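# Set the toppled bottle upright on the tray

## Task

Return the bottle that has fallen over to an upright stance on the tray. The crate and the tray must stay level and where they began; tilting or shifting either one means failure. The bottle must stay up by itself once the robot lets go, since a result held only by the grippers is not accepted. Anything the robot is touching when the scene ends must not settle downward by more than roughly a fingernail's width when released, or the task fails.

## Robot and tools

Robot: two arms, left_arm and right_arm, each with six joints and a parallel gripper. In every row and every per-joint list the joint order is waist, shoulder, elbow, forearm roll, wrist pitch, wrist roll, followed by the gripper. Stated joint ranges in rad: waist -6.283 to 6.283, shoulder -2.304 to 2.304, elbow -4.224 to 0.061, forearm roll -6.283 to 6.283, wrist pitch -2.164 to 2.164, wrist roll -6.283 to 6.283. The true ends may differ by up to 0.010 rad. Load limits in N m: waist 55.2, shoulder 55.2, elbow 46, forearm roll 24.8, wrist pitch 17.4, wrist roll 17.4; a carried object adds to them.

Frame: a single scene frame, origin on the table surface midway between the arms, +x pointing out across the table, +z up, and left_arm sitting on the +y side. The arm names do not refer to sides of any image. Gripper: fingers extend along the gripper's +z axis and close along its y axis. The reported hand point lies between the pads when closed, about 2 cm short of the fingertips; closing pushes the tips roughly 10 mm further along +z. Reported hand positions can be off, more so at long reach.

execute_actions(actions): actions is a list of actions; each action is a table of 1 to 15 rows, each row lasting one 1/30 s step. A table with fewer than 15 rows repeats its final row for the remaining steps. Each row is one flat list of 14 numbers in [-1, 1] covering both arms: left_arm's six joint values then its opening, then right_arm's six joint values then its opening. Joint values are offsets, not poses: they are measured from that arm's joint angles when the current action began (for a call's first action, the angles in the latest reported state), not from the preceding row, and 1.0 equals 2.036 rad. The opening is absolute: +1 fully open, -1 shut. An empty list just returns the current state and images. If an action would push a joint more than 0.010 rad past its range, that action is rejected for both arms; a malformed action, or a first action failing that check, rejects the whole call. A joint asked to pass its real end is stopped there, and the result may print "joint sent to its limit" (its absence proves nothing).

move(target, speed, blocking): target is one 14-number row laid out as above; joint values are offsets from the "Joint positions" in the most recent result that shows them, openings absolute and applied at once. All joints travel together along paths lasting 0.5 to 10 s, so hands trace curves and ignore obstacles and the other arm. speed (rad/s, 0.01 to 2, default 0.5) caps the joint with the longest travel. blocking=false returns after 0.5 s while motion continues; afterwards only wait or stop are accepted until a result shows the move ended. The extra "move:" line reports the ending (done, off_target, moving, held, fault), limits=held or limits=none, and each arm's joint farthest from its goal. Faster moves and targets set deeper past contact press harder.

wait(seconds): 0 to 10 s with each arm holding its last command; returns early if a running move finishes. stop(): brakes a running move; fast arms need room to stop; fingers keep moving. zoom_image(camera, region): camera is cam_high, cam_low, cam_left_wrist or cam_right_wrist; region is [x0, y0, x1, y1] in pixels of that camera's latest image, origin top-left, no bigger than 504 by 504. finished_scene(scene): ends the current scene (give its number) after the robot holds its last command; it cannot be undone and reports success.

Results: per arm, gripper position (m), orientation quaternion wxyz, and linear/angular velocities in the scene frame; Joint positions and Joint velocities (rad, rad/s, then pad gap in m, 0.084 when fully open); Joint targets (angles currently being driven toward, which can drift with no new command); grip_measured (finger opening on the command scale); joint torques (offset, scaled and noisy, nonzero even in free air). Images come from all four cameras, each 672x504; calibration data was supplied with the session. Warnings include "joint command not followed" (a clearance check altered joint targets), torque fault, MOTOR HOT above 65 °C and OVER-TEMPERATURE FAULT at 80 °C, which brakes that arm until it cools.

Motion limits: joint targets move at most 3.14 rad/s, reaching that speed in 0.16 s; each step a target stays within 0.623 rad of the measured angle, and targets that would put the hand over 70 mm from where it is are scaled back. Big offsets therefore need several actions; an unfinished motion must be commanded again.

Gripping: to hold, keep commanding an opening well under grip_measured; lower squeezes harder, up to about 24 N per pad for parts up to about 6 cm wide. Fast closing can overpress. Sending back grip_measured gives a light hold; wide parts may slip.

Avoid: arms striking or pushing each other, knocking anything off the table, bumping or dragging the crate or tray, fast impacts, and long heavy holds that heat motors. A torque fault halts the arm, backs the joint off, freezes it 10 s and drops the rest of the call. Brief external tugs on held parts or pushes on loose objects can occur. The simulation runs during your replies, holding the last command.

Each tool is called after "Request:" by a JSON object that holds its "name" and its "arguments", one argument or row to a line.

## Session

Request:
{"name": "execute_actions", "arguments": {
  "actions": []
}}

Scene clock: 0.00 s.
left_arm: end_effector_position=(+0.3818, +0.4930, +0.1687) grip_measured=+1.00 end_effector_quat_wxyz=(+0.637, +0.683, -0.104, -0.342) end_effector_velocity=(+0.000, -0.000, -0.000) end_effector_angular_velocity=(+0.001, -0.000, -0.001) | right_arm: end_effector_position=(+0.7656, -0.5164, +0.3054) grip_measured=+1.00 end_effector_quat_wxyz=(+0.104, +0.166, +0.721, +0.665) end_effector_velocity=(+0.000, -0.000, +0.000) end_effector_angular_velocity=(+0.000, -0.001, -0.001)
Joint names: [waist, shoulder, elbow, forearm roll, wrist pitch, wrist roll]
Joint positions: left_arm=[ 0.42  -1.054 -1.204 -0.519 -1.746  1.155  0.084] | right_arm=[-0.633 -1.11  -1.861  1.357 -1.639  2.377  0.084]
Joint velocities: left_arm=[-0.001 -0.    -0.001 -0.     0.001 -0.001  0.   ] | right_arm=[ 0.    -0.    -0.001  0.001 -0.     0.     0.   ]
Joint torques (N m, as the arm reports them, + toward a larger angle): no reading
Motor temperatures (°C, as the motors report them): left_arm=[24 22 25 26 29 26] | right_arm=[22 25 28 25 27 28]
Joint targets: left_arm=[0.420 -1.054 -1.204 -0.519 -1.746 1.155] | right_arm=[-0.633 -1.110 -1.861 1.357 -1.639 2.377]

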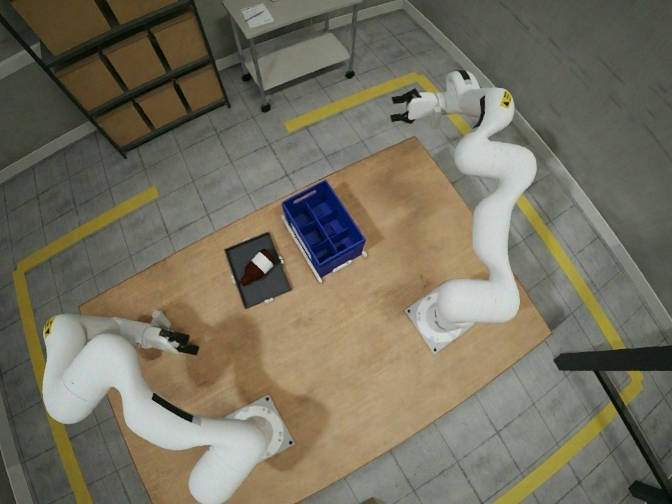

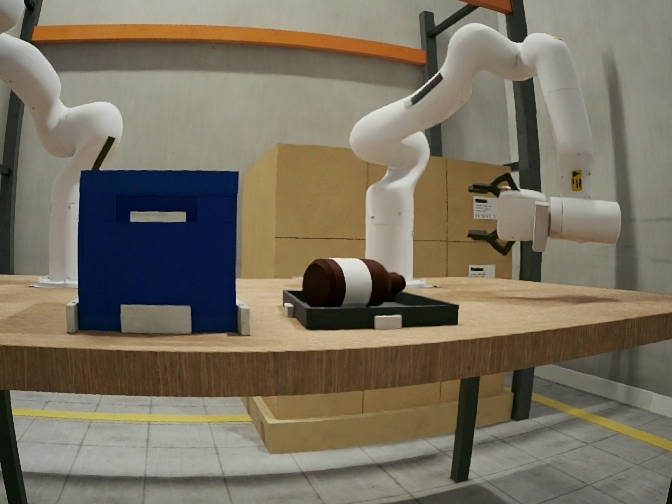

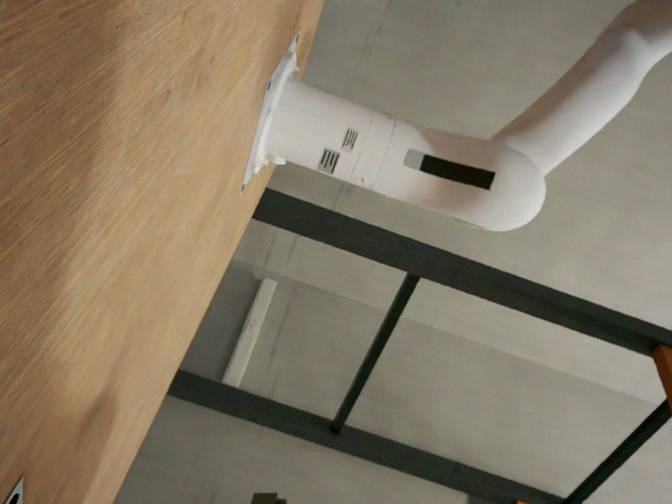

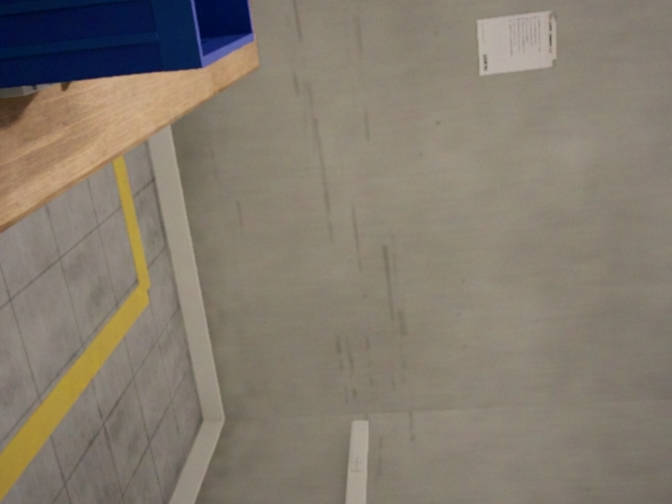

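Request:
{"name": "move", "arguments": {
  "target": [-0.403,0.223,-0.047,0.255,0.514,-0.567,1,0,0,0,0,0,0,1],
  "speed": 0.8
}}

Scene clock: 3.47 s.
left_arm: end_effector_position=(+0.5845, +0.2261, +0.2119) grip_measured=+1.00 end_effector_quat_wxyz=(-0.000, +0.980, -0.201, -0.000) end_effector_velocity=(+0.000, -0.002, +0.001) end_effector_angular_velocity=(-0.001, -0.005, -0.001) | right_arm: end_effector_position=(+0.7656, -0.5164, +0.3054) grip_measured=+1.00 end_effector_quat_wxyz=(+0.104, +0.166, +0.721, +0.665) end_effector_velocity=(+0.000, -0.000, +0.000) end_effector_angular_velocity=(-0.000, -0.000, -0.001)
Joint names: [waist, shoulder, elbow, forearm roll, wrist pitch, wrist roll]
Joint positions: left_arm=[-0.4   -0.6   -1.3    0.    -0.7    0.001  0.084] | right_arm=[-0.633 -1.11  -1.861  1.357 -1.639  2.377  0.084]
Joint velocities: left_arm=[-0.003  0.002 -0.001  0.002  0.002 -0.003 -0.   ] | right_arm=[ 0.     0.    -0.     0.001  0.001  0.     0.   ]
Joint torques (N m, as the arm reports them, + toward a larger angle): left_arm=[  0.52  57.77 -17.25   0.63   0.36  -0.11] | right_arm=[ -1.2   31.8  -15.77   1.2   -1.14   1.02]
Motor temperatures (°C, as the motors report them): left_arm=[24 23 25 26 29 26] | right_arm=[22 25 28 25 27 28]
Joint targets: left_arm=[-0.400 -0.600 -1.300 0.000 -0.700 0.001] | right_arm=[-0.633 -1.110 -1.861 1.357 -1.639 2.377]
move: done; limits=none; left_arm: farthest joint: the waist, 0.001 radians from its target (0.821 radians at the start); right_arm: farthest joint: the waist, 0.000 radians from its target (0.000 radians at the start)
camera_calibration (this result's frames):
cam_left_wrist: T_world_to_cam=[[-0.392482, -0.919757, -0.00228456, 0.469076], [-0.91976, 0.39248, 0.00114856, 0.516076], [-0.000159757, 0.00255203, -0.999997, 0.337379], [0, 0, 0, 1]] pos_world=[0.658824, 0.228025, 0.337857]
cam_right_wrist: T_world_to_cam=[[0.091507, 0.0786604, 0.992693, -0.297584], [0.9288, -0.366234, -0.0565972, -0.816997], [0.359106, 0.927192, -0.106573, 0.36464], [0, 0, 0, 1]] pos_world=[0.655113, -0.613895, 0.288031]

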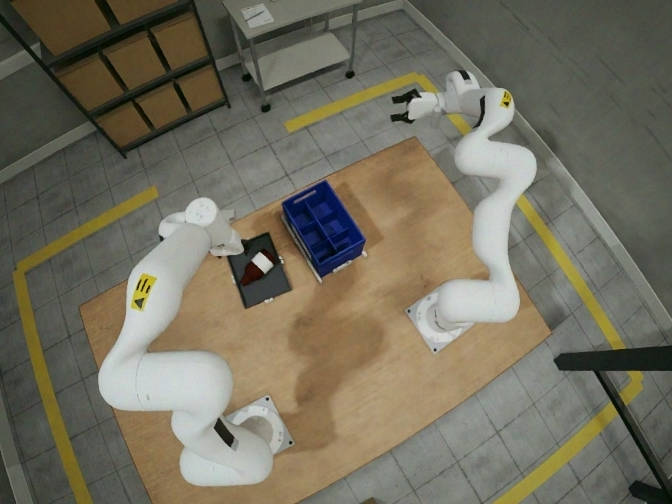

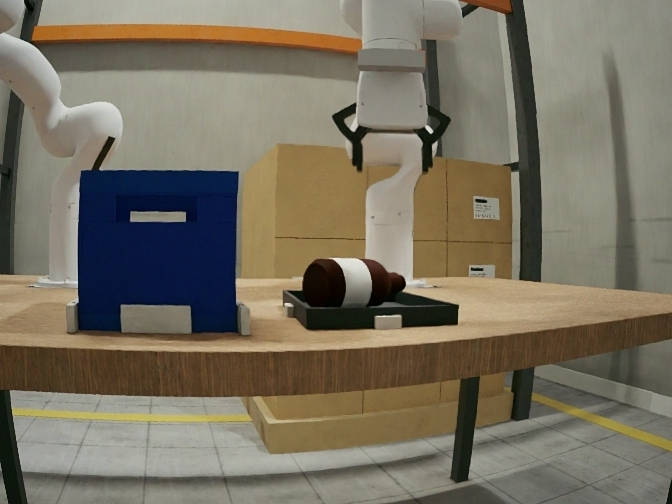

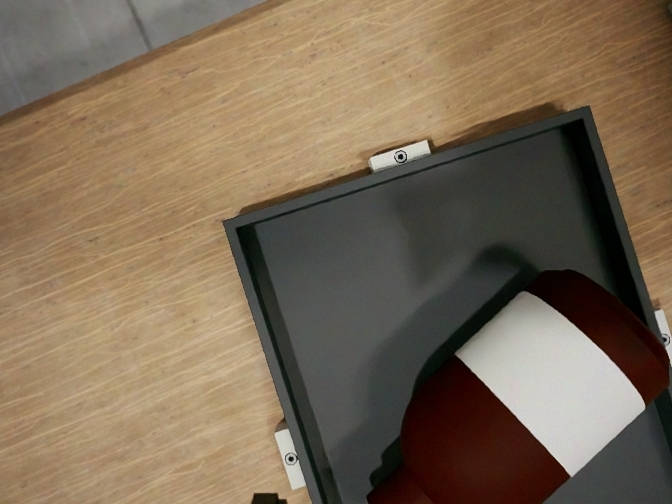

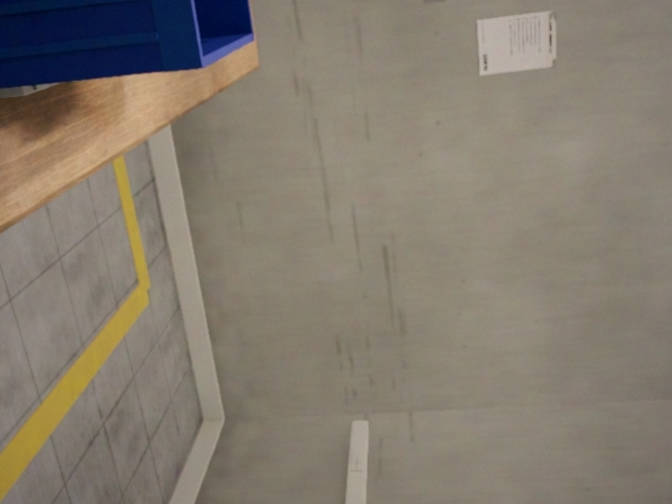

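Request:
{"name": "move", "arguments": {
  "target": [-0.042,-0.1,0,0,0.1,-1,1,0,0,0,0,0,0,1],
  "speed": 1.2
}}

Request:
{"name": "move", "arguments": {
  "target": [0,0,0.015,0,0.015,-0.165,1,0,0,0,0,0,0,1]
}}

Scene clock: 6.33 s.
left_arm: end_effector_position=(+0.5674, +0.1763, +0.0868) grip_measured=+1.00 end_effector_quat_wxyz=(-0.000, +0.716, +0.698, -0.000) end_effector_velocity=(+0.000, +0.001, -0.000) end_effector_angular_velocity=(-0.000, +0.000, +0.004) | right_arm: end_effector_position=(+0.7656, -0.5164, +0.3054) grip_measured=+1.00 end_effector_quat_wxyz=(+0.104, +0.166, +0.721, +0.665) end_effector_velocity=(+0.001, -0.000, +0.000) end_effector_angular_velocity=(+0.000, -0.001, -0.002)
Joint names: [waist, shoulder, elbow, forearm roll, wrist pitch, wrist roll]
Joint positions: left_arm=[-0.485 -0.804 -1.3    0.    -0.496 -2.035  0.084] | right_arm=[-0.633 -1.11  -1.861  1.357 -1.639  2.377  0.084]
Joint velocities: left_arm=[ 0.001 -0.     0.    -0.     0.    -0.002 -0.   ] | right_arm=[-0.     0.    -0.     0.002  0.001 -0.     0.   ]
Joint torques (N m, as the arm reports them, + toward a larger angle): left_arm=[ -1.09  59.74 -15.83   0.74   0.24  -0.1 ] | right_arm=[ -1.56  32.58 -15.69   1.72  -1.04   0.95]
Motor temperatures (°C, as the motors report them): left_arm=[24 23 25 26 29 26] | right_arm=[22 25 28 25 27 28]
Joint targets: left_arm=[-0.485 -0.804 -1.300 0.000 -0.496 -2.035] | right_arm=[-0.633 -1.110 -1.861 1.357 -1.639 2.377]
move: done; limits=none; left_arm: farthest joint: the waist, 0.000 radians from its target (0.085 radians at the start); right_arm: farthest joint: the waist, 0.000 radians from its target (0.000 radians at the start)
camera_calibration (this result's frames):
cam_left_wrist: T_world_to_cam=[[0.999705, -0.0241723, -0.00250847, -0.531474], [-0.0241707, -0.999708, 0.000647537, 0.257333], [-0.00252339, -0.000586714, -0.999997, 0.214342], [0, 0, 0, 1]] pos_world=[0.538077, 0.244537, 0.212841]
cam_right_wrist: T_world_to_cam=[[0.0915068, 0.0786604, 0.992693, -0.297584], [0.9288, -0.366234, -0.056597, -0.816997], [0.359106, 0.927192, -0.106573, 0.36464], [0, 0, 0, 1]] pos_world=[0.655113, -0.613895, 0.288031]

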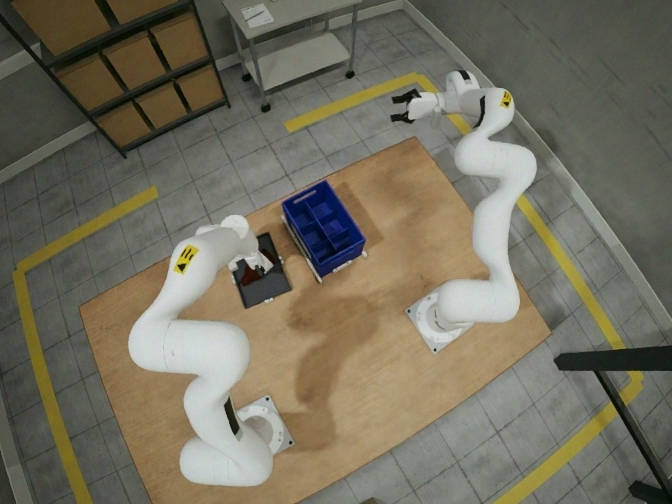

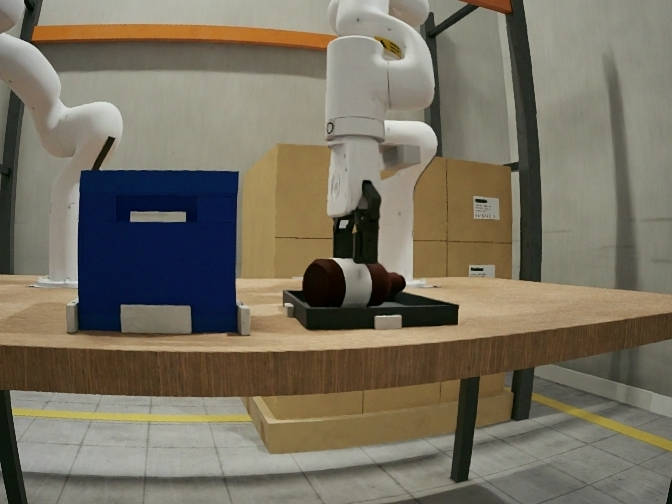

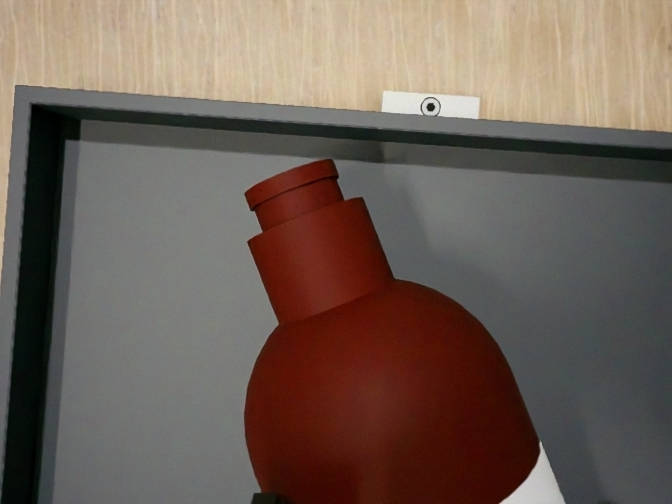

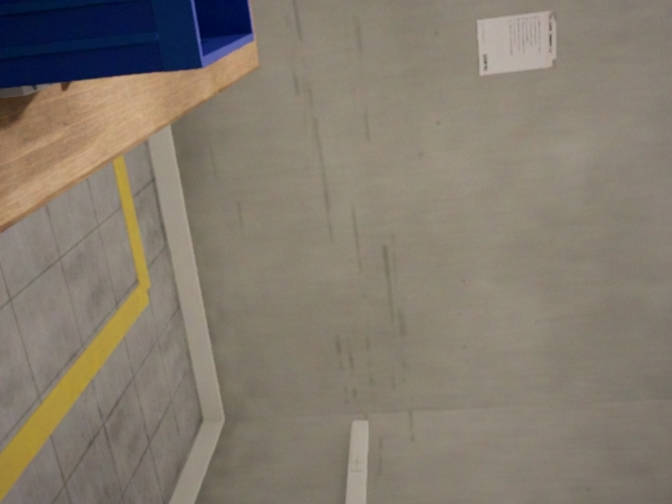

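Scene clock: 7.63 s.
left_arm: end_effector_position=(+0.5591, +0.1807, +0.0768) grip_measured=+1.00 end_effector_quat_wxyz=(-0.000, +0.590, +0.808, -0.000) end_effector_velocity=(+0.001, -0.000, +0.001) end_effector_angular_velocity=(-0.000, -0.001, +0.003) | right_arm: end_effector_position=(+0.7656, -0.5164, +0.3054) grip_measured=+1.00 end_effector_quat_wxyz=(+0.104, +0.166, +0.721, +0.665) end_effector_velocity=(-0.000, +0.000, -0.000) end_effector_angular_velocity=(-0.001, +0.000, +0.002)
Joint names: [waist, shoulder, elbow, forearm roll, wrist pitch, wrist roll]
Joint positions: left_arm=[-0.485 -0.804 -1.269  0.    -0.466 -2.37   0.084] | right_arm=[-0.633 -1.11  -1.861  1.357 -1.639  2.377  0.084]
Joint velocities: left_arm=[ 0.     0.    -0.001  0.    -0.    -0.003  0.   ] | right_arm=[ 0.     0.     0.    -0.002 -0.    -0.001  0.   ]
Joint torques (N m, as the arm reports them, + toward a larger angle): left_arm=[ -1.7   60.37 -15.87   0.92   0.18  -0.05] | right_arm=[ -0.4   31.26 -15.31   0.99  -1.15   1.  ]
Motor temperatures (°C, as the motors report them): left_arm=[24 23 25 26 29 26] | right_arm=[22 25 28 25 27 28]
Joint targets: left_arm=[-0.485 -0.804 -1.269 0.000 -0.466 -2.371] | right_arm=[-0.633 -1.110 -1.861 1.357 -1.639 2.377]
move: done; limits=none; left_arm: farthest joint: the wrist roll, 0.001 radians from its target (0.336 radians at the start); right_arm: farthest joint: the waist, 0.000 radians from its target (0.000 radians at the start)
camera_calibration (this result's frames):
cam_left_wrist: T_world_to_cam=[[0.95189, 0.306431, -0.00242605, -0.556109], [0.306433, -0.951892, 0.000593218, 0.0680881], [-0.00212755, -0.0013081, -0.999997, 0.204175], [0, 0, 0, 1]] pos_world=[0.508924, 0.235489, 0.202784]
cam_right_wrist: T_world_to_cam=[[0.0915068, 0.0786604, 0.992693, -0.297584], [0.9288, -0.366234, -0.056597, -0.816997], [0.359106, 0.927192, -0.106573, 0.36464], [0, 0, 0, 1]] pos_world=[0.655113, -0.613895, 0.288031]

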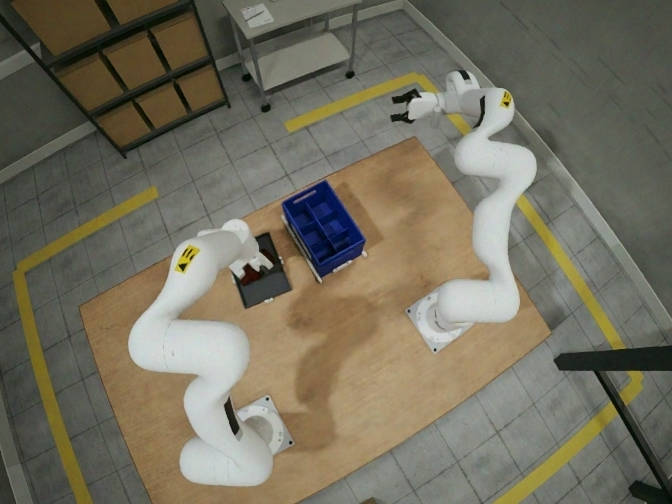

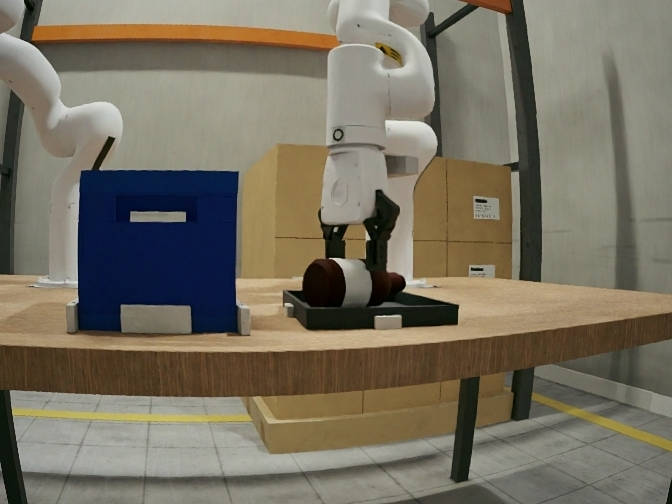

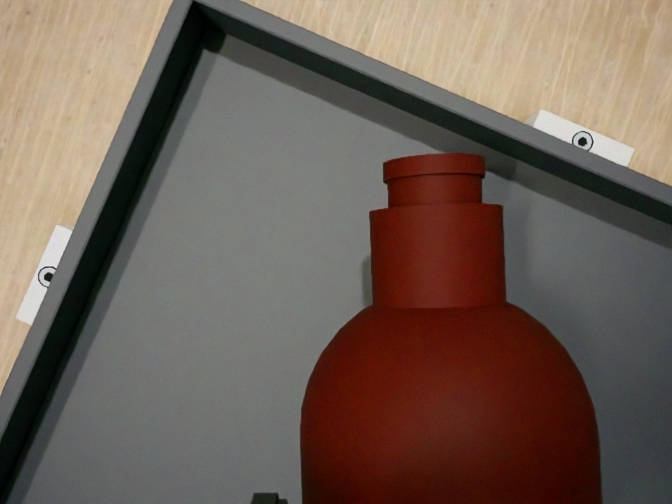

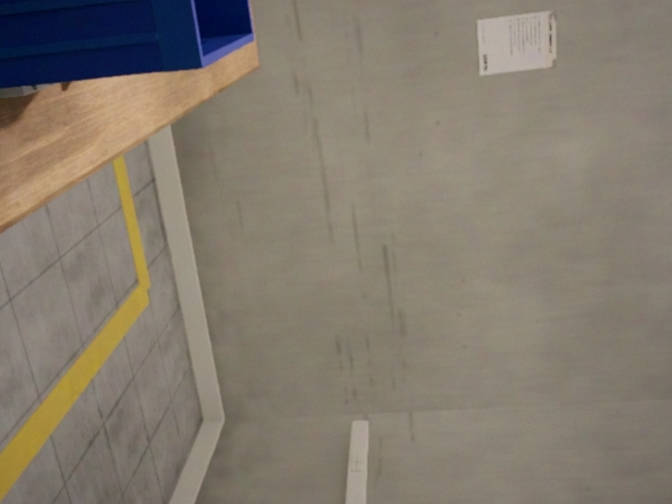

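Request:
{"name": "move", "arguments": {
  "target": [0,-0.03,0,0,0.03,-0.025,1,0,0,0,0,0,0,1],
  "speed": 0.08
}}

Request:
{"name": "move", "arguments": {
  "target": [0,0,0,0,0,0,0,0,0,0,0,0,0,1]
}}

Request:
{"name": "move", "arguments": {
  "target": [0,0.12,0,0,-0.12,0.19,0,0,0,0,0,0,0,1],
  "speed": 0.3
}}

Scene clock: 9.00 s.
left_arm: end_effector_position=(+0.5559, +0.1824, +0.0401) grip_measured=+1.00 end_effector_quat_wxyz=(-0.000, +0.569, +0.822, +0.000) end_effector_velocity=(-0.000, -0.001, -0.001) end_effector_angular_velocity=(+0.000, -0.000, -0.000) | right_arm: end_effector_position=(+0.7656, -0.5164, +0.3054) grip_measured=+1.00 end_effector_quat_wxyz=(+0.104, +0.166, +0.721, +0.665) end_effector_velocity=(+0.000, -0.000, +0.000) end_effector_angular_velocity=(+0.001, -0.001, -0.001)
Joint names: [waist, shoulder, elbow, forearm roll, wrist pitch, wrist roll]
Joint positions: left_arm=[-0.485 -0.865 -1.269  0.    -0.405 -2.421  0.084] | right_arm=[-0.633 -1.11  -1.861  1.357 -1.639  2.377  0.084]
Joint velocities: left_arm=[-0.001 -0.002 -0.     0.     0.002 -0.001  0.   ] | right_arm=[-0.    -0.     0.     0.001 -0.    -0.001  0.   ]
Joint torques (N m, as the arm reports them, + toward a larger angle): left_arm=[ -1.55  60.87 -15.36   0.11   0.14   0.01] | right_arm=[ -1.41  33.64 -16.02   1.29  -1.18   1.25]
Motor temperatures (°C, as the motors report them): left_arm=[24 23 25 26 29 26] | right_arm=[22 25 28 25 27 28]
Joint targets: left_arm=[-0.485 -0.865 -1.269 0.000 -0.405 -2.421] | right_arm=[-0.633 -1.110 -1.861 1.357 -1.639 2.377]
move: done; limits=none; left_arm: farthest joint: the waist, 0.000 radians from its target (0.000 radians at the start); right_arm: farthest joint: the waist, 0.000 radians from its target (0.000 radians at the start)
camera_calibration (this result's frames):
cam_left_wrist: T_world_to_cam=[[0.935132, 0.354292, -0.00230983, -0.553075], [0.354294, -0.935134, 0.00070929, 0.041068], [-0.00190871, -0.00148164, -0.999997, 0.167374], [0, 0, 0, 1]] pos_world=[0.502968, 0.234602, 0.166067]
cam_right_wrist: T_world_to_cam=[[0.0915068, 0.0786603, 0.992693, -0.297584], [0.9288, -0.366234, -0.0565971, -0.816997], [0.359106, 0.927192, -0.106573, 0.36464], [0, 0, 0, 1]] pos_world=[0.655113, -0.613895, 0.288031]

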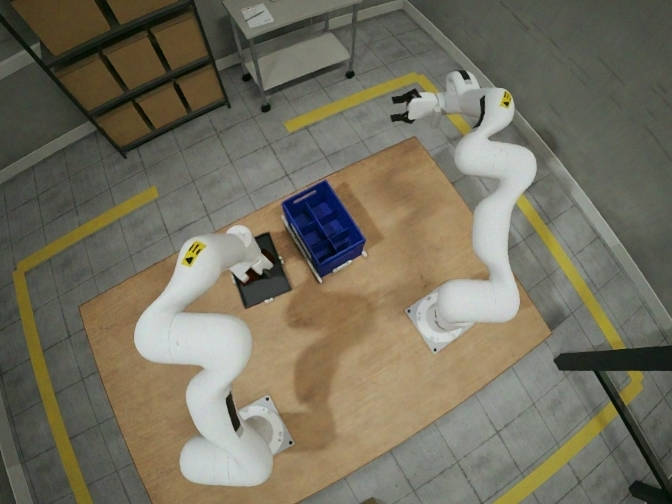

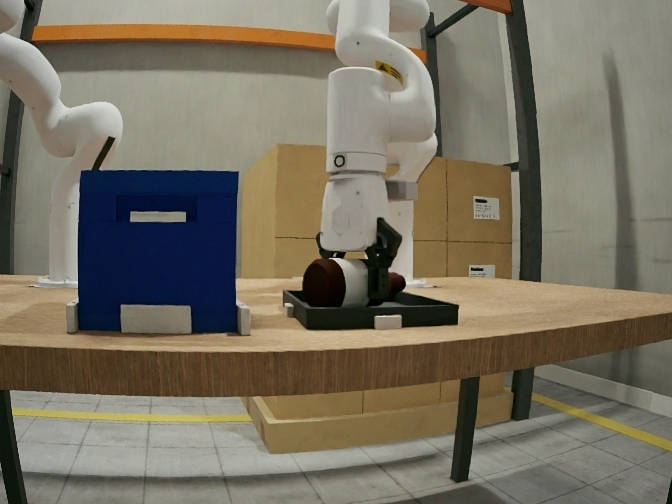

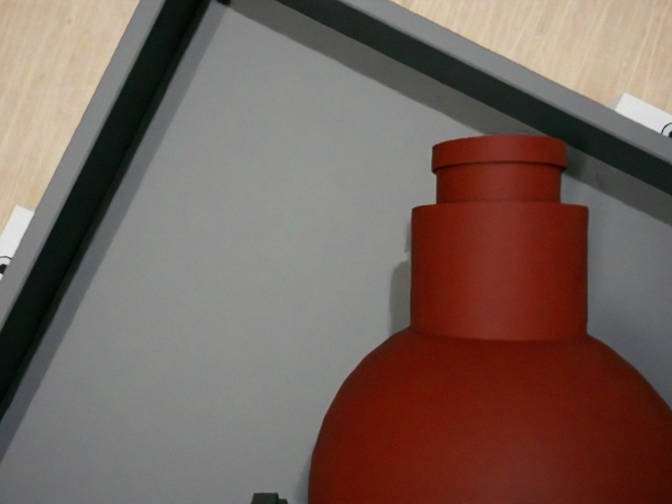

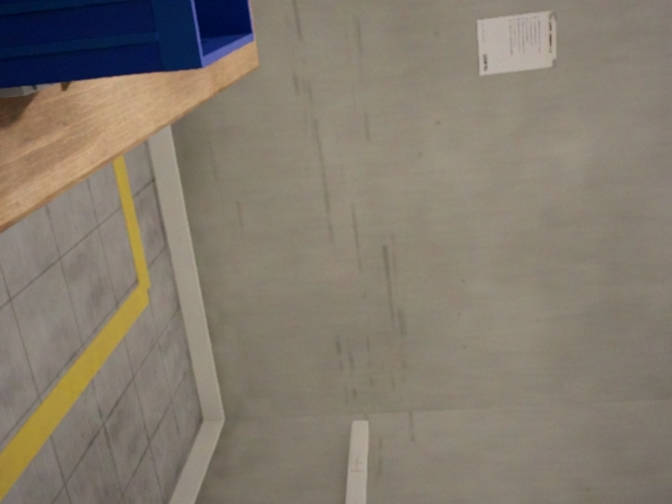

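Scene clock: 9.50 s.
left_arm: end_effector_position=(+0.5559, +0.1824, +0.0402) grip_measured=+0.72 end_effector_quat_wxyz=(+0.000, +0.569, +0.822, +0.000) end_effector_velocity=(-0.000, +0.000, -0.001) end_effector_angular_velocity=(+0.001, +0.001, +0.001) | right_arm: end_effector_position=(+0.7656, -0.5164, +0.3054) grip_measured=+1.00 end_effector_quat_wxyz=(+0.104, +0.166, +0.721, +0.665) end_effector_velocity=(+0.000, -0.000, +0.001) end_effector_angular_velocity=(+0.002, -0.001, -0.002)
Joint names: [waist, shoulder, elbow, forearm roll, wrist pitch, wrist roll]
Joint positions: left_arm=[-0.485 -0.865 -1.269  0.    -0.405 -2.421  0.074] | right_arm=[-0.633 -1.11  -1.861  1.357 -1.639  2.377  0.084]
Joint velocities: left_arm=[ 0.    -0.001  0.     0.    -0.    -0.001  0.   ] | right_arm=[-0.     0.    -0.     0.003 -0.    -0.     0.   ]
Joint torques (N m, as the arm reports them, + toward a larger angle): left_arm=[  0.26  56.03 -14.2    0.13   0.34   0.13] | right_arm=[ -1.82  35.14 -15.17   1.68  -1.16   1.09]
Motor temperatures (°C, as the motors report them): left_arm=[24 23 25 26 29 26] | right_arm=[22 25 28 25 27 28]
Joint targets: left_arm=[-0.485 -0.865 -1.269 0.000 -0.405 -2.421] | right_arm=[-0.633 -1.110 -1.861 1.357 -1.639 2.377]
move: done; limits=none; left_arm: farthest joint: the waist, 0.000 radians from its target (0.000 radians at the start); right_arm: farthest joint: the waist, 0.000 radians from its target (0.000 radians at the start)
camera_calibration (this result's frames):
cam_left_wrist: T_world_to_cam=[[0.93513, 0.354298, -0.00220525, -0.553134], [0.3543, -0.935131, 0.000825503, 0.0410079], [-0.00176973, -0.00155327, -0.999997, 0.167392], [0, 0, 0, 1]] pos_world=[0.503019, 0.234582, 0.166138]
cam_right_wrist: T_world_to_cam=[[0.091507, 0.0786603, 0.992693, -0.297584], [0.9288, -0.366234, -0.0565972, -0.816997], [0.359105, 0.927192, -0.106573, 0.36464], [0, 0, 0, 1]] pos_world=[0.655113, -0.613895, 0.288031]

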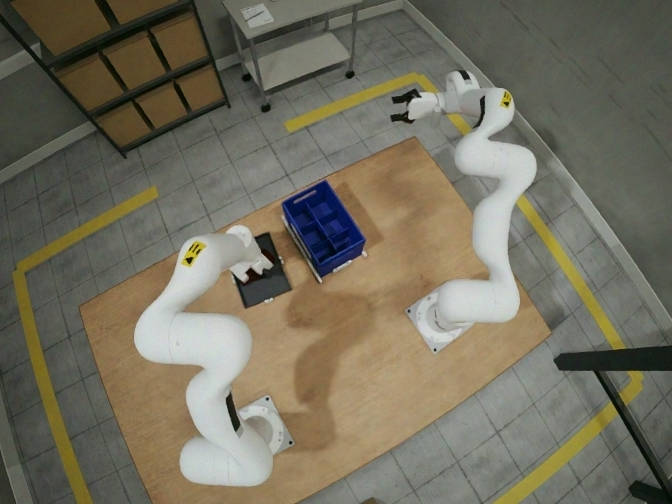

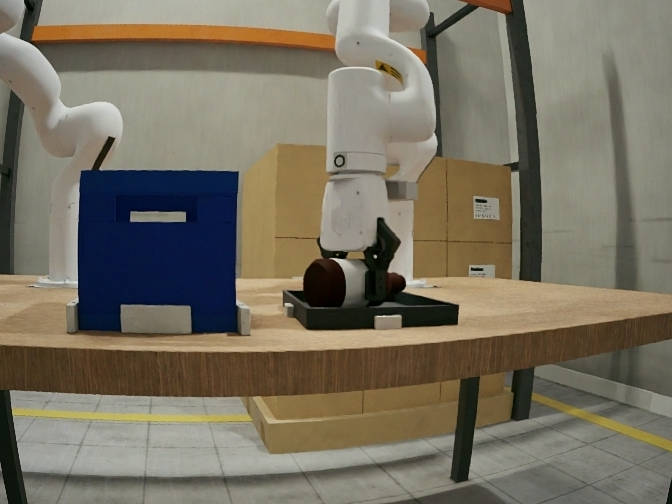

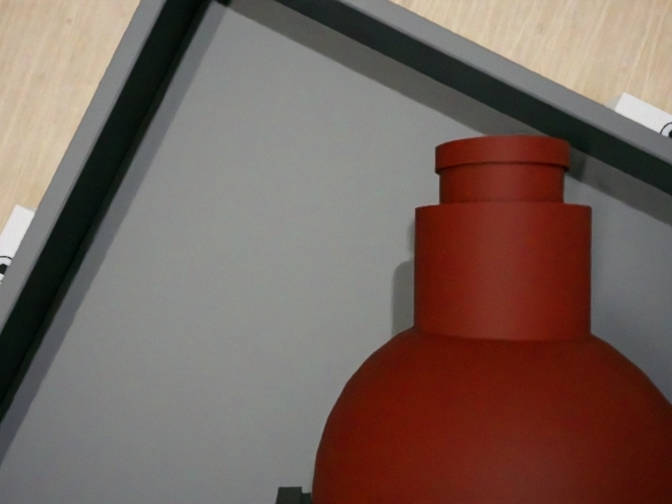

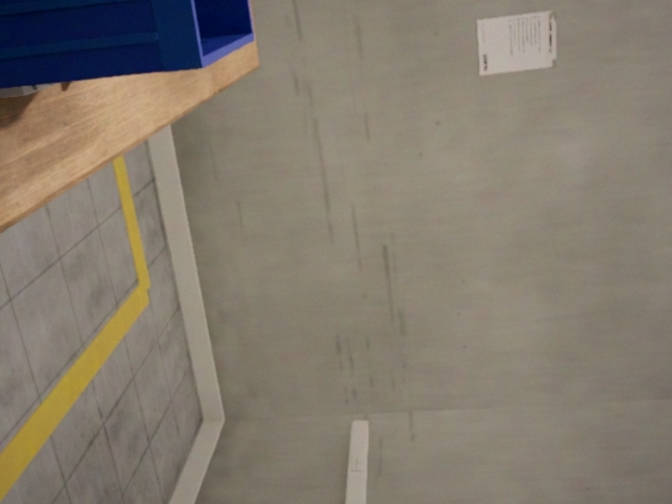

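Scene clock: 11.33 s.
left_arm: end_effector_position=(+0.5570, +0.1818, +0.1880) grip_measured=+0.72 end_effector_quat_wxyz=(-0.000, +0.716, +0.698, -0.000) end_effector_velocity=(+0.000, -0.001, +0.002) end_effector_angular_velocity=(-0.001, -0.002, -0.003) | right_arm: end_effector_position=(+0.7656, -0.5164, +0.3054) grip_measured=+1.00 end_effector_quat_wxyz=(+0.104, +0.166, +0.721, +0.665) end_effector_velocity=(-0.000, +0.000, -0.000) end_effector_angular_velocity=(-0.000, -0.000, +0.001)
Joint names: [waist, shoulder, elbow, forearm roll, wrist pitch, wrist roll]
Joint positions: left_arm=[-0.485 -0.621 -1.269  0.    -0.649 -2.034  0.074] | right_arm=[-0.633 -1.11  -1.861  1.357 -1.639  2.377  0.084]
Joint velocities: left_arm=[-0.001  0.003 -0.001  0.    -0.002  0.002 -0.   ] | right_arm=[ 0.     0.     0.001 -0.001  0.    -0.001  0.   ]
Joint torques (N m, as the arm reports them, + toward a larger angle): left_arm=[ -0.66  58.41 -18.86   0.58   0.15  -0.05] | right_arm=[ -1.38  31.96 -16.7    0.56  -1.08   1.01]
Motor temperatures (°C, as the motors report them): left_arm=[24 23 25 26 29 26] | right_arm=[22 25 28 25 27 28]
Joint targets: left_arm=[-0.485 -0.620 -1.269 0.000 -0.649 -2.034] | right_arm=[-0.633 -1.110 -1.861 1.357 -1.639 2.377]
move: done; limits=none; left_arm: farthest joint: the waist, 0.000 radians from its target (0.000 radians at the start); right_arm: farthest joint: the waist, 0.000 radians from its target (0.000 radians at the start)
camera_calibration (this result's frames):
cam_left_wrist: T_world_to_cam=[[0.999701, -0.0243439, -0.00239286, -0.520739], [-0.0243423, -0.999703, 0.000693109, 0.262625], [-0.00240903, -0.000634654, -0.999997, 0.315417], [0, 0, 0, 1]] pos_world=[0.527735, 0.25007, 0.313988]
cam_right_wrist: T_world_to_cam=[[0.0915069, 0.0786603, 0.992693, -0.297584], [0.9288, -0.366233, -0.0565971, -0.816997], [0.359105, 0.927192, -0.106573, 0.36464], [0, 0, 0, 1]] pos_world=[0.655113, -0.613895, 0.288031]

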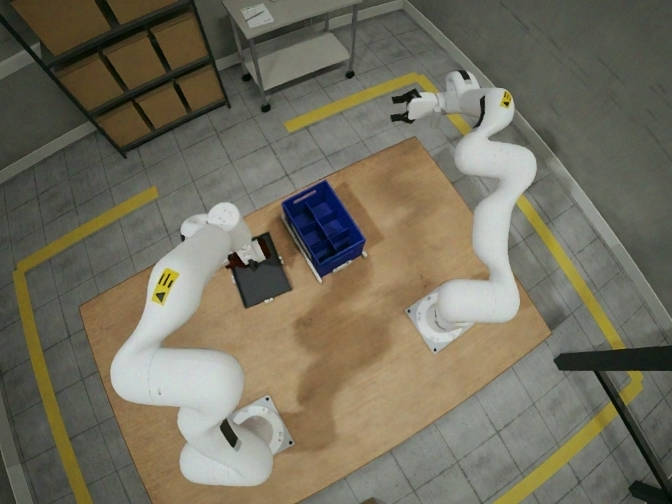

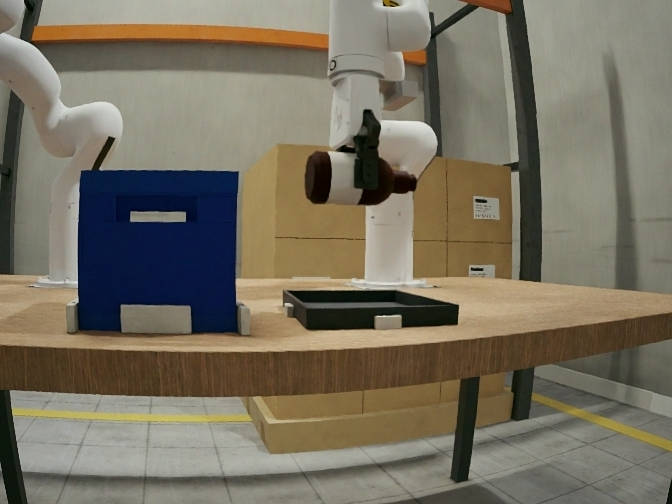

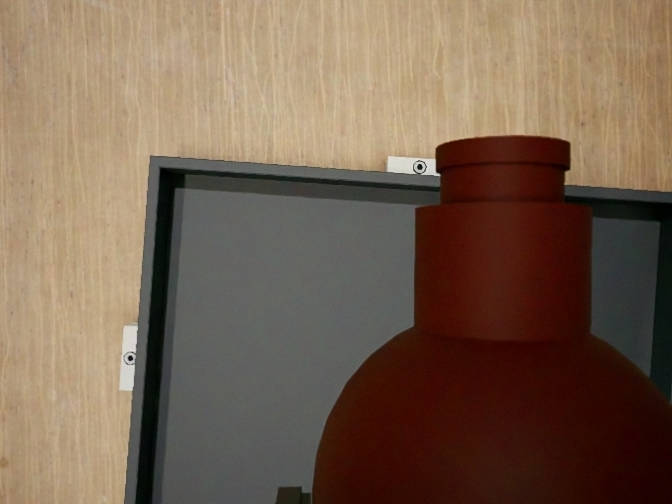

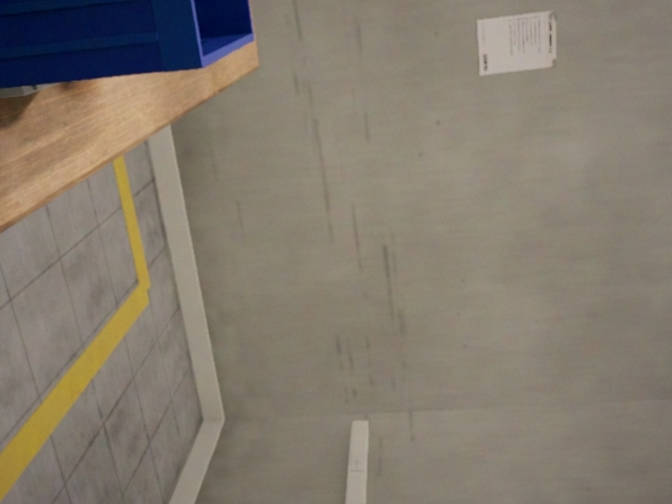

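Request:
{"name": "move", "arguments": {
  "target": [0.01,0,0.25,0,1,0.999,0,0,0,0,0,0,0,1],
  "speed": 0.8
}}

Request:
{"name": "move", "arguments": {
  "target": [0,-0.22,0,0,0.242,0,0,0,0,0,0,0,0,1],
  "speed": 0.3
}}

Scene clock: 15.00 s.
left_arm: end_effector_position=(+0.6299, +0.1586, +0.2695) grip_measured=+0.72 end_effector_quat_wxyz=(+0.161, +0.703, -0.168, +0.672) end_effector_velocity=(+0.000, +0.000, +0.001) end_effector_angular_velocity=(+0.001, -0.004, +0.000) | right_arm: end_effector_position=(+0.7656, -0.5164, +0.3054) grip_measured=+1.00 end_effector_quat_wxyz=(+0.104, +0.166, +0.721, +0.665) end_effector_velocity=(+0.000, -0.000, +0.000) end_effector_angular_velocity=(-0.000, -0.002, -0.001)
Joint names: [waist, shoulder, elbow, forearm roll, wrist pitch, wrist roll]
Joint positions: left_arm=[-0.465 -0.621 -0.761  0.     1.386 -0.001  0.074] | right_arm=[-0.633 -1.11  -1.861  1.357 -1.639  2.377  0.084]
Joint velocities: left_arm=[0.001 0.001 0.    0.    0.002 0.002 0.   ] | right_arm=[ 0.    -0.    -0.001  0.001  0.    -0.001  0.   ]
Joint torques (N m, as the arm reports them, + toward a larger angle): left_arm=[ -1.39  51.3  -14.09  -0.24   3.01   0.17] | right_arm=[ -2.36  32.93 -15.46   1.04  -1.34   1.09]
Motor temperatures (°C, as the motors report them): left_arm=[24 23 25 26 29 26] | right_arm=[22 25 28 25 27 28]
Joint targets: left_arm=[-0.465 -0.621 -0.760 0.000 1.387 -0.001] | right_arm=[-0.633 -1.110 -1.861 1.357 -1.639 2.377]
move: done; limits=none; left_arm: farthest joint: the elbow, 0.001 radians from its target (0.509 radians at the start); right_arm: farthest joint: the waist, 0.000 radians from its target (0.000 radians at the start)
camera_calibration (this result's frames):
cam_left_wrist: T_world_to_cam=[[-0.450275, -0.892886, 0.00278751, 0.455712], [-0.0415868, 0.0178532, -0.998975, 0.360099], [0.891921, -0.44993, -0.0451711, -0.352322], [0, 0, 0, 1]] pos_world=[0.534415, 0.24195, 0.342545]
cam_right_wrist: T_world_to_cam=[[0.0915069, 0.0786602, 0.992693, -0.297584], [0.9288, -0.366233, -0.0565972, -0.816996], [0.359105, 0.927192, -0.106573, 0.364641], [0, 0, 0, 1]] pos_world=[0.655113, -0.613895, 0.288031]

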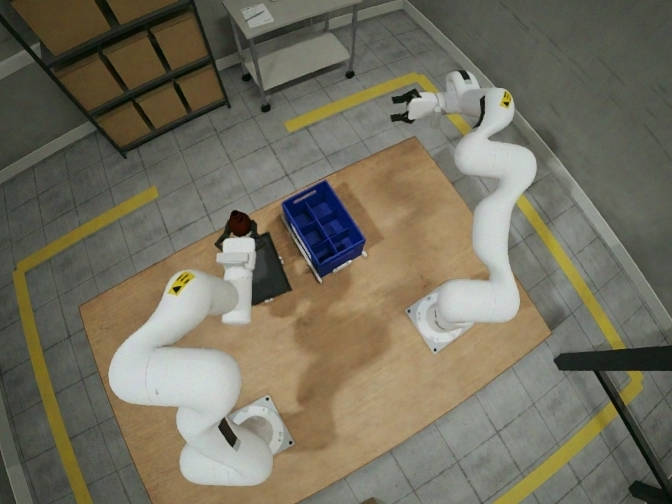

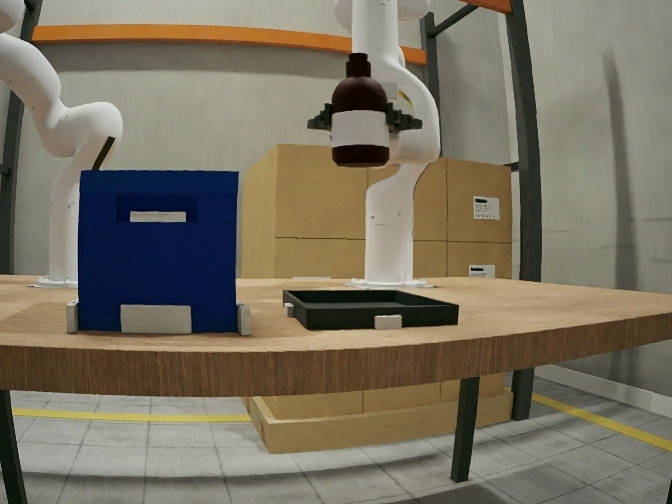

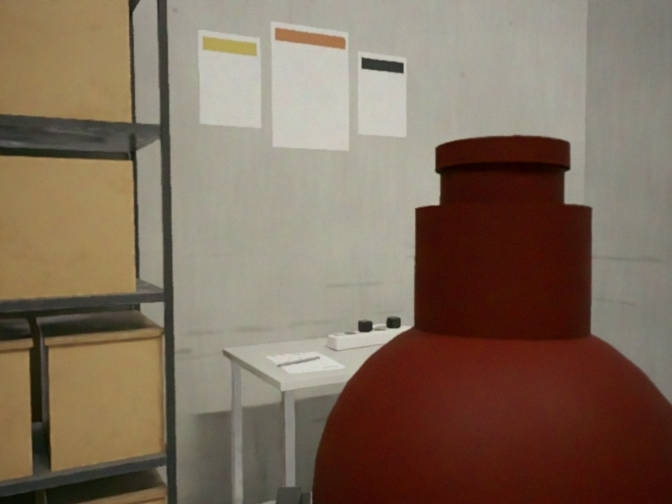

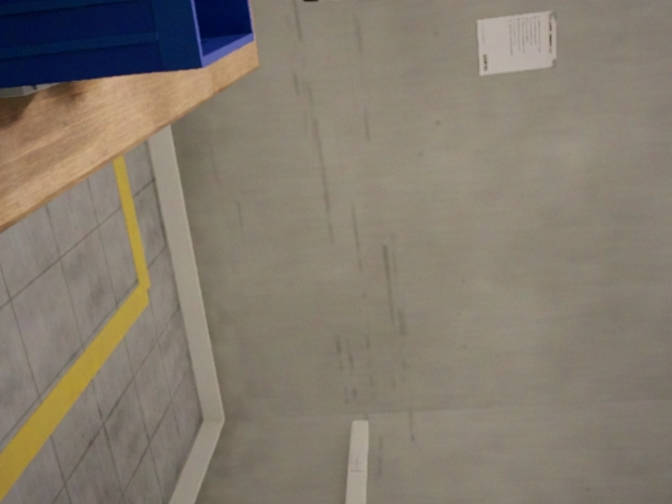

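Scene clock: 17.20 s.
left_arm: end_effector_position=(+0.5597, +0.1942, +0.1007) grip_measured=+0.72 end_effector_quat_wxyz=(+0.165, +0.688, -0.164, +0.688) end_effector_velocity=(-0.000, +0.002, -0.001) end_effector_angular_velocity=(+0.001, +0.000, +0.002) | right_arm: end_effector_position=(+0.7656, -0.5164, +0.3054) grip_measured=+1.00 end_effector_quat_wxyz=(+0.104, +0.166, +0.721, +0.665) end_effector_velocity=(-0.000, +0.000, -0.000) end_effector_angular_velocity=(-0.001, +0.000, +0.002)
Joint names: [waist, shoulder, elbow, forearm roll, wrist pitch, wrist roll]
Joint positions: left_arm=[-0.465 -1.068 -0.761  0.     1.879 -0.001  0.074] | right_arm=[-0.633 -1.11  -1.861  1.357 -1.639  2.377  0.084]
Joint velocities: left_arm=[ 0.002 -0.003 -0.     0.     0.002  0.001  0.   ] | right_arm=[-0.    -0.    -0.    -0.002 -0.    -0.     0.   ]
Joint torques (N m, as the arm reports them, + toward a larger angle): left_arm=[ 0.22 50.39 -6.21  0.3   2.98 -0.03] | right_arm=[ -0.68  32.47 -16.91   1.37  -1.32   1.11]
Motor temperatures (°C, as the motors report them): left_arm=[24 23 25 26 29 26] | right_arm=[22 25 28 25 27 28]
Joint targets: left_arm=[-0.465 -1.068 -0.761 0.000 1.879 -0.001] | right_arm=[-0.633 -1.110 -1.861 1.357 -1.639 2.377]
move: done; limits=none; left_arm: farthest joint: the shoulder, 0.001 radians from its target (0.448 radians at the start); right_arm: farthest joint: the waist, 0.000 radians from its target (0.000 radians at the start)
camera_calibration (this result's frames):
cam_left_wrist: T_world_to_cam=[[-0.450383, -0.892831, 0.00292012, 0.456403], [-0.0014368, -0.00254583, -0.999996, 0.169441], [0.892834, -0.450385, -0.000136225, -0.286286], [0, 0, 0, 1]] pos_world=[0.461406, 0.278983, 0.168068]
cam_right_wrist: T_world_to_cam=[[0.0915069, 0.0786603, 0.992693, -0.297584], [0.9288, -0.366233, -0.0565972, -0.816996], [0.359105, 0.927192, -0.106573, 0.364641], [0, 0, 0, 1]] pos_world=[0.655113, -0.613895, 0.288031]

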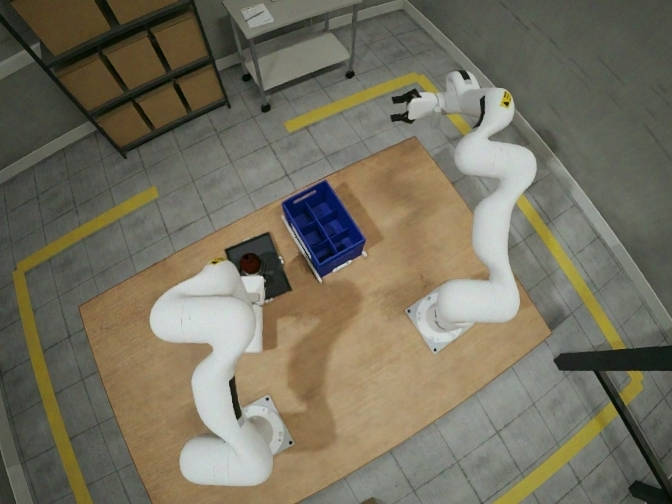

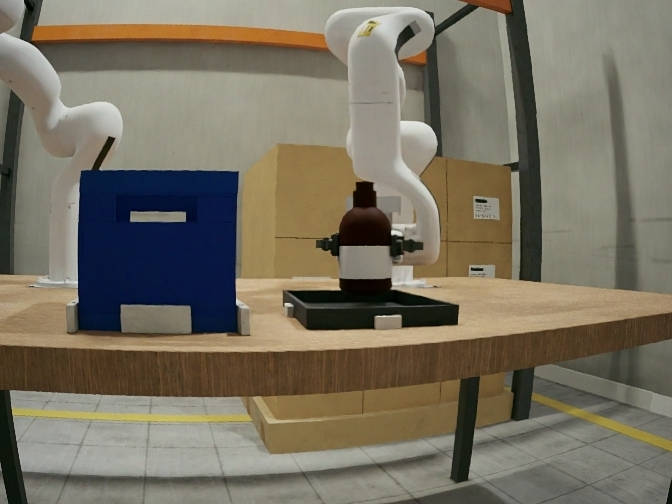

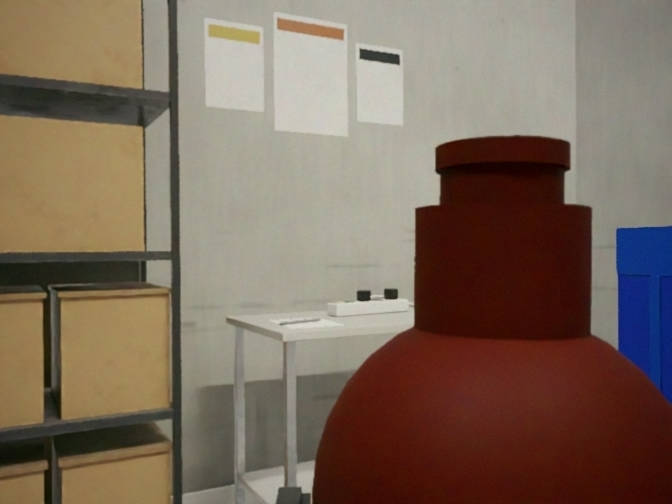

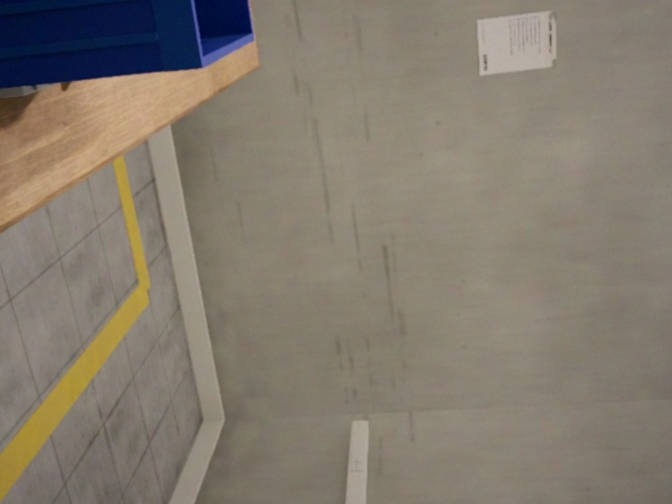

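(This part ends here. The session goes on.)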